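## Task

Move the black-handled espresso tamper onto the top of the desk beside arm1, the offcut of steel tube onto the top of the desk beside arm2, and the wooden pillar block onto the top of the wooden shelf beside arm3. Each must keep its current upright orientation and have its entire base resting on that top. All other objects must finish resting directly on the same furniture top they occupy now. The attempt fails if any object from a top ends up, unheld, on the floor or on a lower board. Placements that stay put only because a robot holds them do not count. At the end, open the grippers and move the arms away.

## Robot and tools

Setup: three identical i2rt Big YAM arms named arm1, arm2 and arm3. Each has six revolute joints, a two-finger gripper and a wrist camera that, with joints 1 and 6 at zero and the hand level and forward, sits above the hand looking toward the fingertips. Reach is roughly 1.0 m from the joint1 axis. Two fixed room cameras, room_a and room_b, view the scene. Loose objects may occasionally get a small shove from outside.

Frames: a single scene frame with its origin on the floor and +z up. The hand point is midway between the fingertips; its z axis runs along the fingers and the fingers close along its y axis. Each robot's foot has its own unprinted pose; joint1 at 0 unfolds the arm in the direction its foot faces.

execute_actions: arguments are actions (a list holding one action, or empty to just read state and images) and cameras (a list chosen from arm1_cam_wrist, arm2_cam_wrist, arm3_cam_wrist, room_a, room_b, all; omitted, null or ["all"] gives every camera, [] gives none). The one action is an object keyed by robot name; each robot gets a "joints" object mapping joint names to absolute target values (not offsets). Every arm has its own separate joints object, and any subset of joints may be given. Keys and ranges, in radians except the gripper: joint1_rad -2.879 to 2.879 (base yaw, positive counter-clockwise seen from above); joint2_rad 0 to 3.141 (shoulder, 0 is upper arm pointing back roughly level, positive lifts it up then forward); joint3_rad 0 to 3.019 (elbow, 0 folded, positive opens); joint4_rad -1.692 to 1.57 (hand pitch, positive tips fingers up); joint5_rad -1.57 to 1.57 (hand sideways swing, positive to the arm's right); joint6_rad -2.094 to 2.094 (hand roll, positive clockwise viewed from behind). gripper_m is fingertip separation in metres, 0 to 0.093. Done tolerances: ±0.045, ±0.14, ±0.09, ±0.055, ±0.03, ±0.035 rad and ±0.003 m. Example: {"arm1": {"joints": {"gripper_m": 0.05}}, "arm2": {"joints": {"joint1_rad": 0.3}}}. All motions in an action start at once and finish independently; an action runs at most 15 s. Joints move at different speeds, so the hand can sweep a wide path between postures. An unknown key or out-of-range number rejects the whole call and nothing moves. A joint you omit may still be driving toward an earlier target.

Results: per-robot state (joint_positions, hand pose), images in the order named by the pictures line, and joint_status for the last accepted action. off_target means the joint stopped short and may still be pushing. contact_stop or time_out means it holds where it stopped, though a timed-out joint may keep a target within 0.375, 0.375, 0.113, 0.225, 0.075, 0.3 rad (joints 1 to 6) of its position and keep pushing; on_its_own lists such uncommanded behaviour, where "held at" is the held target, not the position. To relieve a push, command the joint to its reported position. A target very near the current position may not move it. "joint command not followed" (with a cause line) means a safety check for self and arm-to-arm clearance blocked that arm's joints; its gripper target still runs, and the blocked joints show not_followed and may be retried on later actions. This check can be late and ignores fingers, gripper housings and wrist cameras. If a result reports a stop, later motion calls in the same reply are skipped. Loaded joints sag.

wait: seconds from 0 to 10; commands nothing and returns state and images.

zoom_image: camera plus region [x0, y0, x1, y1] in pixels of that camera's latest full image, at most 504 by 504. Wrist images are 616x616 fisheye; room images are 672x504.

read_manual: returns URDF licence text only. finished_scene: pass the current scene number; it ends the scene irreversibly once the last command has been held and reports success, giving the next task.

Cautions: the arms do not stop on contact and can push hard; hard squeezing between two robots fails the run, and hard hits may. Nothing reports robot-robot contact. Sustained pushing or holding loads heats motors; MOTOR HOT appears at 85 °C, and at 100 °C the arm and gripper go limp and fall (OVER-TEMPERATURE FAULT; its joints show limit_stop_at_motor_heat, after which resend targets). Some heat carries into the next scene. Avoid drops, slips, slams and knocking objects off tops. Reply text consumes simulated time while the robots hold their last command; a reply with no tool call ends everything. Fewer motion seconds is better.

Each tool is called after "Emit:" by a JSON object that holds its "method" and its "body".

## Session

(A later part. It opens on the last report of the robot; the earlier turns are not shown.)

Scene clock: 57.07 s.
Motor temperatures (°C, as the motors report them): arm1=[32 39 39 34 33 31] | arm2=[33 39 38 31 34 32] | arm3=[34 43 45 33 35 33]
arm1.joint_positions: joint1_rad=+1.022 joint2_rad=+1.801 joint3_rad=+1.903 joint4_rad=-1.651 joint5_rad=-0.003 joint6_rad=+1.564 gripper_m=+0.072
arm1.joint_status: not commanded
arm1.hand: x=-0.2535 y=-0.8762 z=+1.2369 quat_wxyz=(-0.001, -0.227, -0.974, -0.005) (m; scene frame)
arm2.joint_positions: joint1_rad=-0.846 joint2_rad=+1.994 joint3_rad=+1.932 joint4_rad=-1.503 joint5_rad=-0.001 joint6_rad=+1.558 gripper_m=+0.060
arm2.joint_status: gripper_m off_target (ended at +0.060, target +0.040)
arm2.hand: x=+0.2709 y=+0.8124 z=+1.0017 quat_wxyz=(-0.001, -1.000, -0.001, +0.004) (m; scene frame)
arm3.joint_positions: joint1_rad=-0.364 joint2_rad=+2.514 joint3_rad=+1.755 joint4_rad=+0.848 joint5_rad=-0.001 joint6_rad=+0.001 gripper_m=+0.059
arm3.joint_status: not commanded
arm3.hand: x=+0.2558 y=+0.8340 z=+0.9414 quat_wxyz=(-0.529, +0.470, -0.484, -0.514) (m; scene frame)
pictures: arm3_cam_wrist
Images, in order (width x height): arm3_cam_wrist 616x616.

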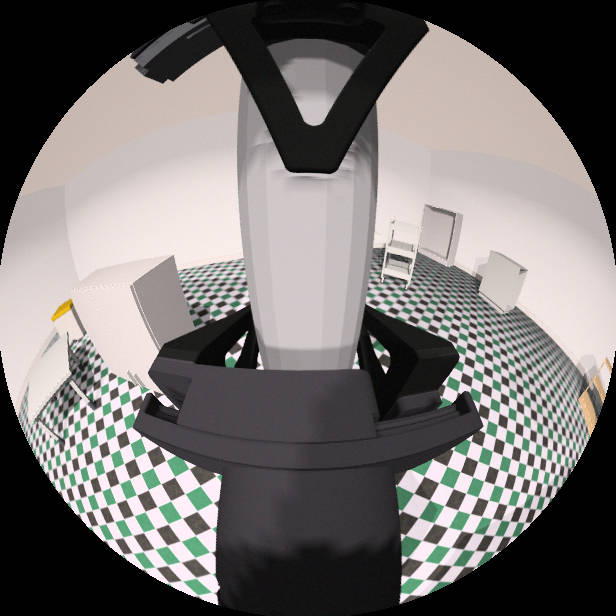

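Emit:
{"method": "execute_actions", "body": {"actions": [{"arm3":{"joints":{"gripper_m":0.093,"joint2_rad":2.53,"joint3_rad":1.76,"joint4_rad":0.84}},"arm2":{"joints":{"joint2_rad":1.96,"joint3_rad":1.96}}}], "cameras": []}}

Emit:
{"method": "execute_actions", "body": {"actions": [{"arm3":{"joints":{"joint2_rad":2.33,"joint3_rad":1.25,"joint4_rad":1.1}}}], "cameras": ["arm3_cam_wrist"]}}

Emit:
{"method": "execute_actions", "body": {"actions": [{"arm2":{"joints":{"joint1_rad":2.09,"joint6_rad":0}}}], "cameras": []}}

Emit:
{"method": "execute_actions", "body": {"actions": [{"arm2":{"joints":{"joint2_rad":2.07,"joint4_rad":-1.4}}}], "cameras": ["arm2_cam_wrist","room_a"]}}

Emit:
{"method": "zoom_image", "body": {"camera": "room_a", "region": [552,290,672,410]}}

Scene clock: 58.43 s.
Motor temperatures (°C, as the motors report them): arm1=[32 39 39 34 33 31] | arm2=[33 39 38 31 34 32] | arm3=[34 43 45 33 35 33]
arm1.joint_positions: joint1_rad=+1.022 joint2_rad=+1.801 joint3_rad=+1.903 joint4_rad=-1.651 joint5_rad=-0.003 joint6_rad=+1.564 gripper_m=+0.072
arm1.joint_status: not commanded
arm1.hand: x=-0.2535 y=-0.8762 z=+1.2369 quat_wxyz=(-0.001, -0.227, -0.974, -0.005) (m; scene frame)
arm2.joint_positions: joint1_rad=-0.846 joint2_rad=+1.993 joint3_rad=+1.932 joint4_rad=-1.503 joint5_rad=-0.001 joint6_rad=+1.558 gripper_m=+0.060
arm2.joint_status: all done
arm2.hand: x=+0.2709 y=+0.8124 z=+1.0024 quat_wxyz=(-0.002, -1.000, -0.001, +0.004) (m; scene frame)
arm3.joint_positions: joint1_rad=-0.364 joint2_rad=+2.514 joint3_rad=+1.755 joint4_rad=+0.847 joint5_rad=-0.001 joint6_rad=+0.001 gripper_m=+0.093
arm3.joint_status: all done
arm3.hand: x=+0.2558 y=+0.8340 z=+0.9404 quat_wxyz=(-0.528, +0.471, -0.485, -0.514) (m; scene frame)
pictures: none
No camera images: the call's "cameras" was empty. Leave "cameras" out to get every camera's image.

Scene clock: 59.73 s.
Motor temperatures (°C, as the motors report them): arm1=[32 39 39 34 33 31] | arm2=[33 39 38 31 34 32] | arm3=[34 43 45 33 35 33]
arm1.joint_positions: joint1_rad=+1.022 joint2_rad=+1.801 joint3_rad=+1.903 joint4_rad=-1.651 joint5_rad=-0.003 joint6_rad=+1.564 gripper_m=+0.072
arm1.joint_status: not commanded
arm1.hand: x=-0.2535 y=-0.8762 z=+1.2369 quat_wxyz=(-0.001, -0.227, -0.974, -0.005) (m; scene frame)
arm2.joint_positions: joint1_rad=-0.846 joint2_rad=+1.993 joint3_rad=+1.932 joint4_rad=-1.503 joint5_rad=-0.001 joint6_rad=+1.558 gripper_m=+0.060
arm2.joint_status: not commanded
arm2.hand: x=+0.2709 y=+0.8124 z=+1.0024 quat_wxyz=(-0.002, -1.000, -0.001, +0.004) (m; scene frame)
arm3.joint_positions: joint1_rad=-0.364 joint2_rad=+2.308 joint3_rad=+1.253 joint4_rad=+1.091 joint5_rad=-0.001 joint6_rad=+0.001 gripper_m=+0.093
arm3.joint_status: all done
arm3.hand: x=+0.2519 y=+0.7047 z=+0.9265 quat_wxyz=(-0.516, +0.483, -0.498, -0.502) (m; scene frame)
pictures: arm3_cam_wrist
Images, in order (width x height): arm3_cam_wrist 616x616.

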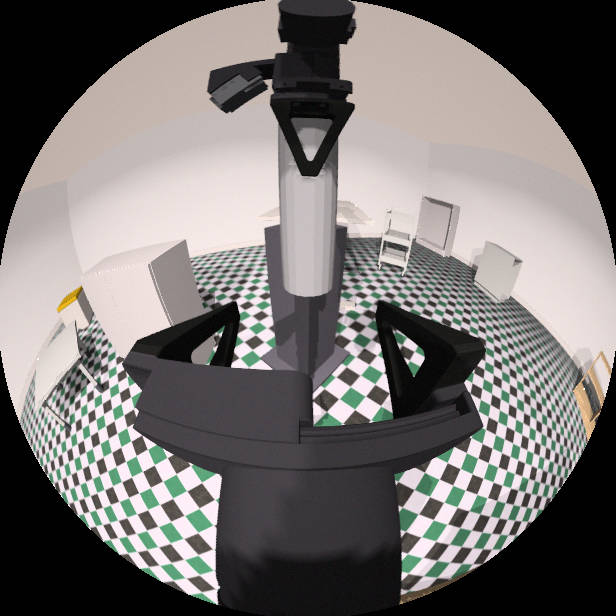

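Scene clock: 62.53 s.
Motor temperatures (°C, as the motors report them): arm1=[32 39 39 34 33 31] | arm2=[34 39 39 31 34 32] | arm3=[34 43 44 33 35 33]
arm1.joint_positions: joint1_rad=+1.022 joint2_rad=+1.801 joint3_rad=+1.903 joint4_rad=-1.651 joint5_rad=-0.003 joint6_rad=+1.564 gripper_m=+0.072
arm1.joint_status: not commanded
arm1.hand: x=-0.2535 y=-0.8762 z=+1.2369 quat_wxyz=(-0.001, -0.227, -0.974, -0.005) (m; scene frame)
arm2.joint_positions: joint1_rad=+2.087 joint2_rad=+1.993 joint3_rad=+1.932 joint4_rad=-1.485 joint5_rad=-0.001 joint6_rad=+0.012 gripper_m=+0.060
arm2.joint_status: all done
arm2.hand: x=+0.4141 y=+2.0455 z=+1.0055 quat_wxyz=(-0.006, +0.621, -0.784, -0.013) (m; scene frame)
arm3.joint_positions: joint1_rad=-0.364 joint2_rad=+2.308 joint3_rad=+1.253 joint4_rad=+1.091 joint5_rad=-0.001 joint6_rad=+0.001 gripper_m=+0.093
arm3.joint_status: not commanded
arm3.hand: x=+0.2519 y=+0.7047 z=+0.9265 quat_wxyz=(-0.516, +0.483, -0.498, -0.502) (m; scene frame)
pictures: none
No camera images: the call's "cameras" was empty. Leave "cameras" out to get every camera's image.

Scene clock: 63.63 s.
Motor temperatures (°C, as the motors report them): arm1=[32 39 39 34 33 31] | arm2=[34 39 39 31 34 32] | arm3=[34 43 44 33 35 33]
arm1.joint_positions: joint1_rad=+1.022 joint2_rad=+1.801 joint3_rad=+1.903 joint4_rad=-1.651 joint5_rad=-0.003 joint6_rad=+1.564 gripper_m=+0.072
arm1.joint_status: not commanded
arm1.hand: x=-0.2535 y=-0.8762 z=+1.2369 quat_wxyz=(-0.001, -0.227, -0.974, -0.005) (m; scene frame)
arm2.joint_positions: joint1_rad=+2.087 joint2_rad=+2.107 joint3_rad=+1.932 joint4_rad=-1.408 joint5_rad=-0.001 joint6_rad=+0.012 gripper_m=+0.060
arm2.joint_status: all done
arm2.hand: x=+0.4179 y=+2.0660 z=+0.9356 quat_wxyz=(+0.008, +0.621, -0.784, -0.001) (m; scene frame)
arm3.joint_positions: joint1_rad=-0.364 joint2_rad=+2.308 joint3_rad=+1.253 joint4_rad=+1.091 joint5_rad=-0.001 joint6_rad=+0.001 gripper_m=+0.093
arm3.joint_status: not commanded
arm3.hand: x=+0.2519 y=+0.7047 z=+0.9265 quat_wxyz=(-0.516, +0.483, -0.498, -0.502) (m; scene frame)
pictures: arm2_cam_wrist, room_a
Images, in order (width x height): arm2_cam_wrist 616x616, room_a 672x504.

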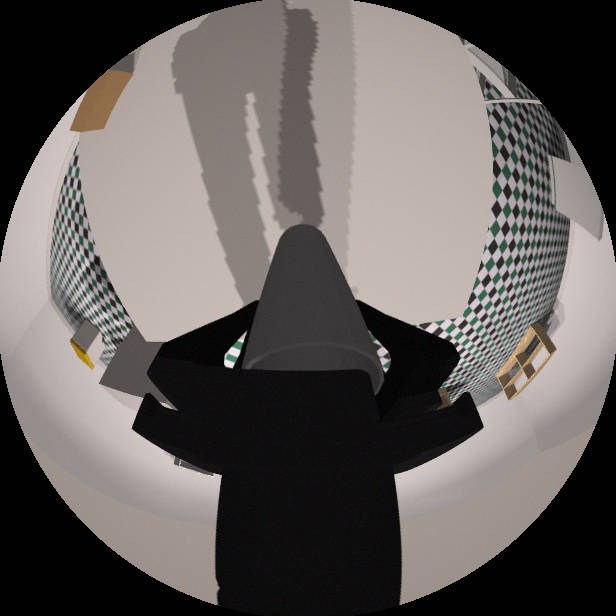

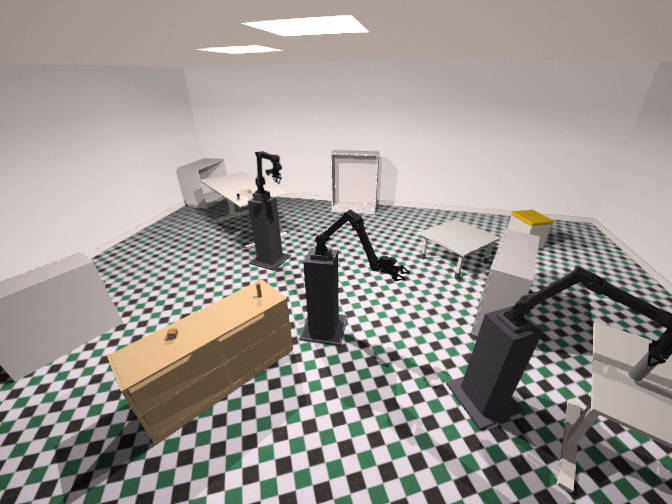

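Region (552, 290, 672, 410) of room_a's 672x504 image, scaled by 4.200, with more detail than that image has.

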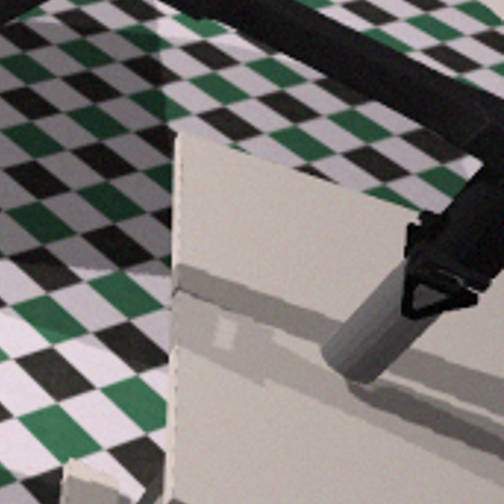

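Emit:
{"method": "execute_actions", "body": {"actions": [{"arm2":{"joints":{"joint2_rad":2.155,"joint4_rad":-1.35}}}], "cameras": ["arm2_cam_wrist"]}}

Emit:
{"method": "execute_actions", "body": {"actions": [{"arm2":{"joints":{"joint2_rad":2.185}}}], "cameras": []}}

Scene clock: 64.43 s.
Motor temperatures (°C, as the motors report them): arm1=[32 39 40 34 33 31] | arm2=[34 39 39 31 34 32] | arm3=[34 43 44 33 35 33]
arm1.joint_positions: joint1_rad=+1.022 joint2_rad=+1.801 joint3_rad=+1.903 joint4_rad=-1.651 joint5_rad=-0.003 joint6_rad=+1.564 gripper_m=+0.072
arm1.joint_status: not commanded
arm1.hand: x=-0.2535 y=-0.8762 z=+1.2369 quat_wxyz=(-0.001, -0.227, -0.974, -0.005) (m; scene frame)
arm2.joint_positions: joint1_rad=+2.089 joint2_rad=+2.152 joint3_rad=+1.932 joint4_rad=-1.360 joint5_rad=-0.004 joint6_rad=+0.011 gripper_m=+0.060
arm2.joint_status: all done
arm2.hand: x=+0.4183 y=+2.0763 z=+0.9067 quat_wxyz=(+0.008, +0.622, -0.783, -0.003) (m; scene frame)
arm3.joint_positions: joint1_rad=-0.364 joint2_rad=+2.308 joint3_rad=+1.253 joint4_rad=+1.091 joint5_rad=-0.001 joint6_rad=+0.001 gripper_m=+0.093
arm3.joint_status: not commanded
arm3.hand: x=+0.2519 y=+0.7047 z=+0.9265 quat_wxyz=(-0.516, +0.483, -0.498, -0.502) (m; scene frame)
pictures: arm2_cam_wrist
Images, in order (width x height): arm2_cam_wrist 616x616.

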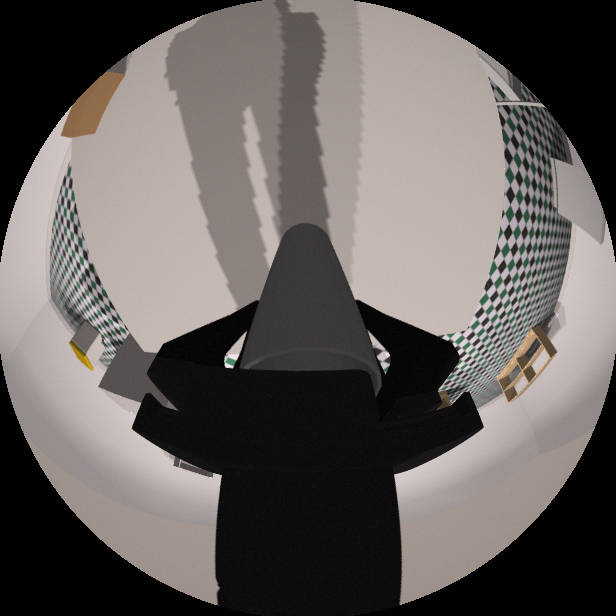

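Scene clock: 64.93 s.
Motor temperatures (°C, as the motors report them): arm1=[32 39 40 34 33 31] | arm2=[34 39 39 31 34 32] | arm3=[34 43 44 33 35 33]
arm1.joint_positions: joint1_rad=+1.022 joint2_rad=+1.801 joint3_rad=+1.903 joint4_rad=-1.651 joint5_rad=-0.003 joint6_rad=+1.564 gripper_m=+0.072
arm1.joint_status: not commanded
arm1.hand: x=-0.2535 y=-0.8762 z=+1.2369 quat_wxyz=(-0.001, -0.227, -0.974, -0.005) (m; scene frame)
arm2.joint_positions: joint1_rad=+2.089 joint2_rad=+2.152 joint3_rad=+1.932 joint4_rad=-1.360 joint5_rad=-0.004 joint6_rad=+0.011 gripper_m=+0.060
arm2.joint_status: all done
arm2.hand: x=+0.4183 y=+2.0763 z=+0.9067 quat_wxyz=(+0.008, +0.622, -0.783, -0.003) (m; scene frame)
arm3.joint_positions: joint1_rad=-0.364 joint2_rad=+2.308 joint3_rad=+1.253 joint4_rad=+1.091 joint5_rad=-0.001 joint6_rad=+0.001 gripper_m=+0.093
arm3.joint_status: not commanded
arm3.hand: x=+0.2519 y=+0.7047 z=+0.9265 quat_wxyz=(-0.516, +0.483, -0.498, -0.502) (m; scene frame)
pictures: none
No camera images: the call's "cameras" was empty. Leave "cameras" out to get every camera's image.

Emit:
{"method": "execute_actions", "body": {"actions": [{"arm2":{"joints":{"joint2_rad":2.15,"gripper_m":0.093}}}], "cameras": []}}

Emit:
{"method": "execute_actions", "body": {"actions": [{"arm2":{"joints":{"joint2_rad":1.95,"joint4_rad":-1.56}}}]}}

Scene clock: 65.60 s.
Motor temperatures (°C, as the motors report them): arm1=[32 39 40 34 33 31] | arm2=[34 39 39 31 34 32] | arm3=[34 43 43 33 35 33]
arm1.joint_positions: joint1_rad=+1.022 joint2_rad=+1.801 joint3_rad=+1.903 joint4_rad=-1.651 joint5_rad=-0.003 joint6_rad=+1.564 gripper_m=+0.072
arm1.joint_status: not commanded
arm1.hand: x=-0.2535 y=-0.8762 z=+1.2369 quat_wxyz=(-0.001, -0.227, -0.974, -0.005) (m; scene frame)
arm2.joint_positions: joint1_rad=+2.089 joint2_rad=+2.152 joint3_rad=+1.932 joint4_rad=-1.359 joint5_rad=-0.003 joint6_rad=+0.011 gripper_m=+0.093
arm2.joint_status: all done
arm2.hand: x=+0.4185 y=+2.0764 z=+0.9069 quat_wxyz=(+0.007, +0.622, -0.783, -0.003) (m; scene frame)
arm3.joint_positions: joint1_rad=-0.364 joint2_rad=+2.308 joint3_rad=+1.253 joint4_rad=+1.091 joint5_rad=-0.001 joint6_rad=+0.001 gripper_m=+0.093
arm3.joint_status: not commanded
arm3.hand: x=+0.2519 y=+0.7047 z=+0.9265 quat_wxyz=(-0.516, +0.483, -0.498, -0.502) (m; scene frame)
pictures: none
No camera images: the call's "cameras" was empty. Leave "cameras" out to get every camera's image.

Scene clock: 66.93 s.
Motor temperatures (°C, as the motors report them): arm1=[32 39 40 34 33 31] | arm2=[34 39 39 31 34 32] | arm3=[34 43 43 33 35 33]
arm1.joint_positions: joint1_rad=+1.022 joint2_rad=+1.801 joint3_rad=+1.903 joint4_rad=-1.651 joint5_rad=-0.003 joint6_rad=+1.564 gripper_m=+0.072
arm1.joint_status: not commanded
arm1.hand: x=-0.2535 y=-0.8762 z=+1.2369 quat_wxyz=(-0.001, -0.227, -0.974, -0.005) (m; scene frame)
arm2.joint_positions: joint1_rad=+2.089 joint2_rad=+1.944 joint3_rad=+1.936 joint4_rad=-1.552 joint5_rad=-0.003 joint6_rad=+0.011 gripper_m=+0.093
arm2.joint_status: all done
arm2.hand: x=+0.4092 y=+2.0277 z=+1.0361 quat_wxyz=(-0.001, +0.622, -0.783, -0.009) (m; scene frame)
arm3.joint_positions: joint1_rad=-0.364 joint2_rad=+2.308 joint3_rad=+1.253 joint4_rad=+1.091 joint5_rad=-0.001 joint6_rad=+0.001 gripper_m=+0.093
arm3.joint_status: not commanded
arm3.hand: x=+0.2519 y=+0.7047 z=+0.9265 quat_wxyz=(-0.516, +0.483, -0.498, -0.502) (m; scene frame)
pictures: arm1_cam_wrist, arm2_cam_wrist, arm3_cam_wrist, room_a, room_b
Images, in order (width x height): arm1_cam_wrist 616x616, arm2_cam_wrist 616x616, arm3_cam_wrist 616x616, room_a 672x504, room_b 672x504.

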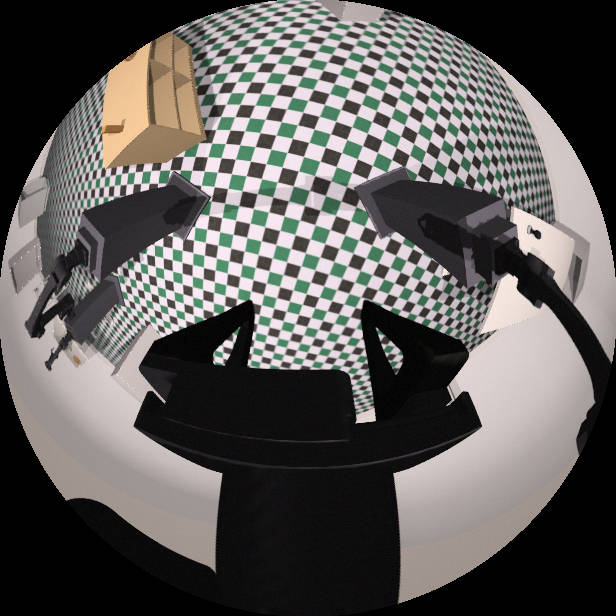

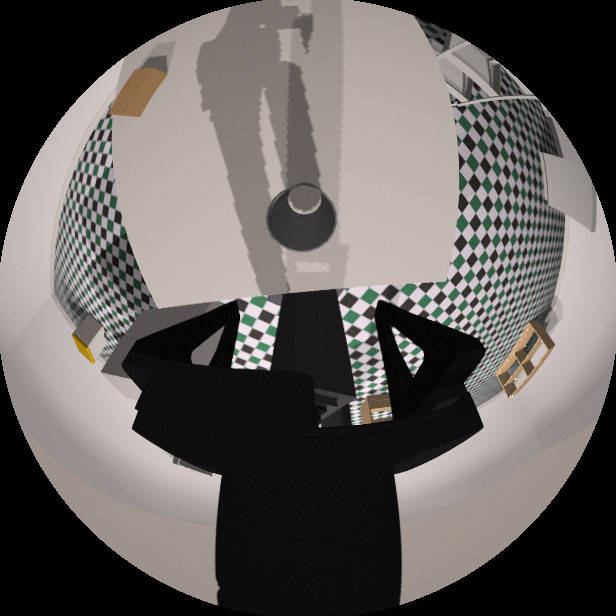

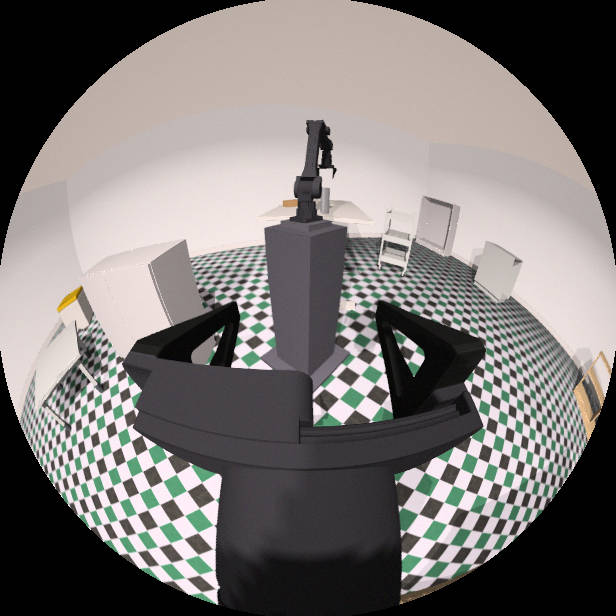

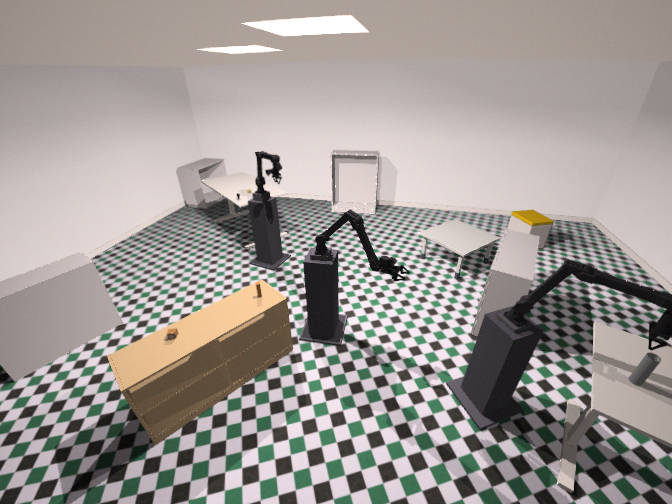

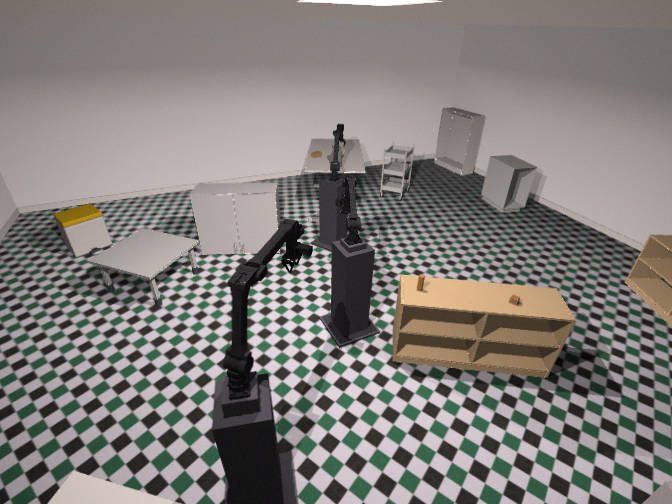

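Emit:
{"method": "finished_scene", "body": {"scene": 2}}

The scene is finished: the task was done.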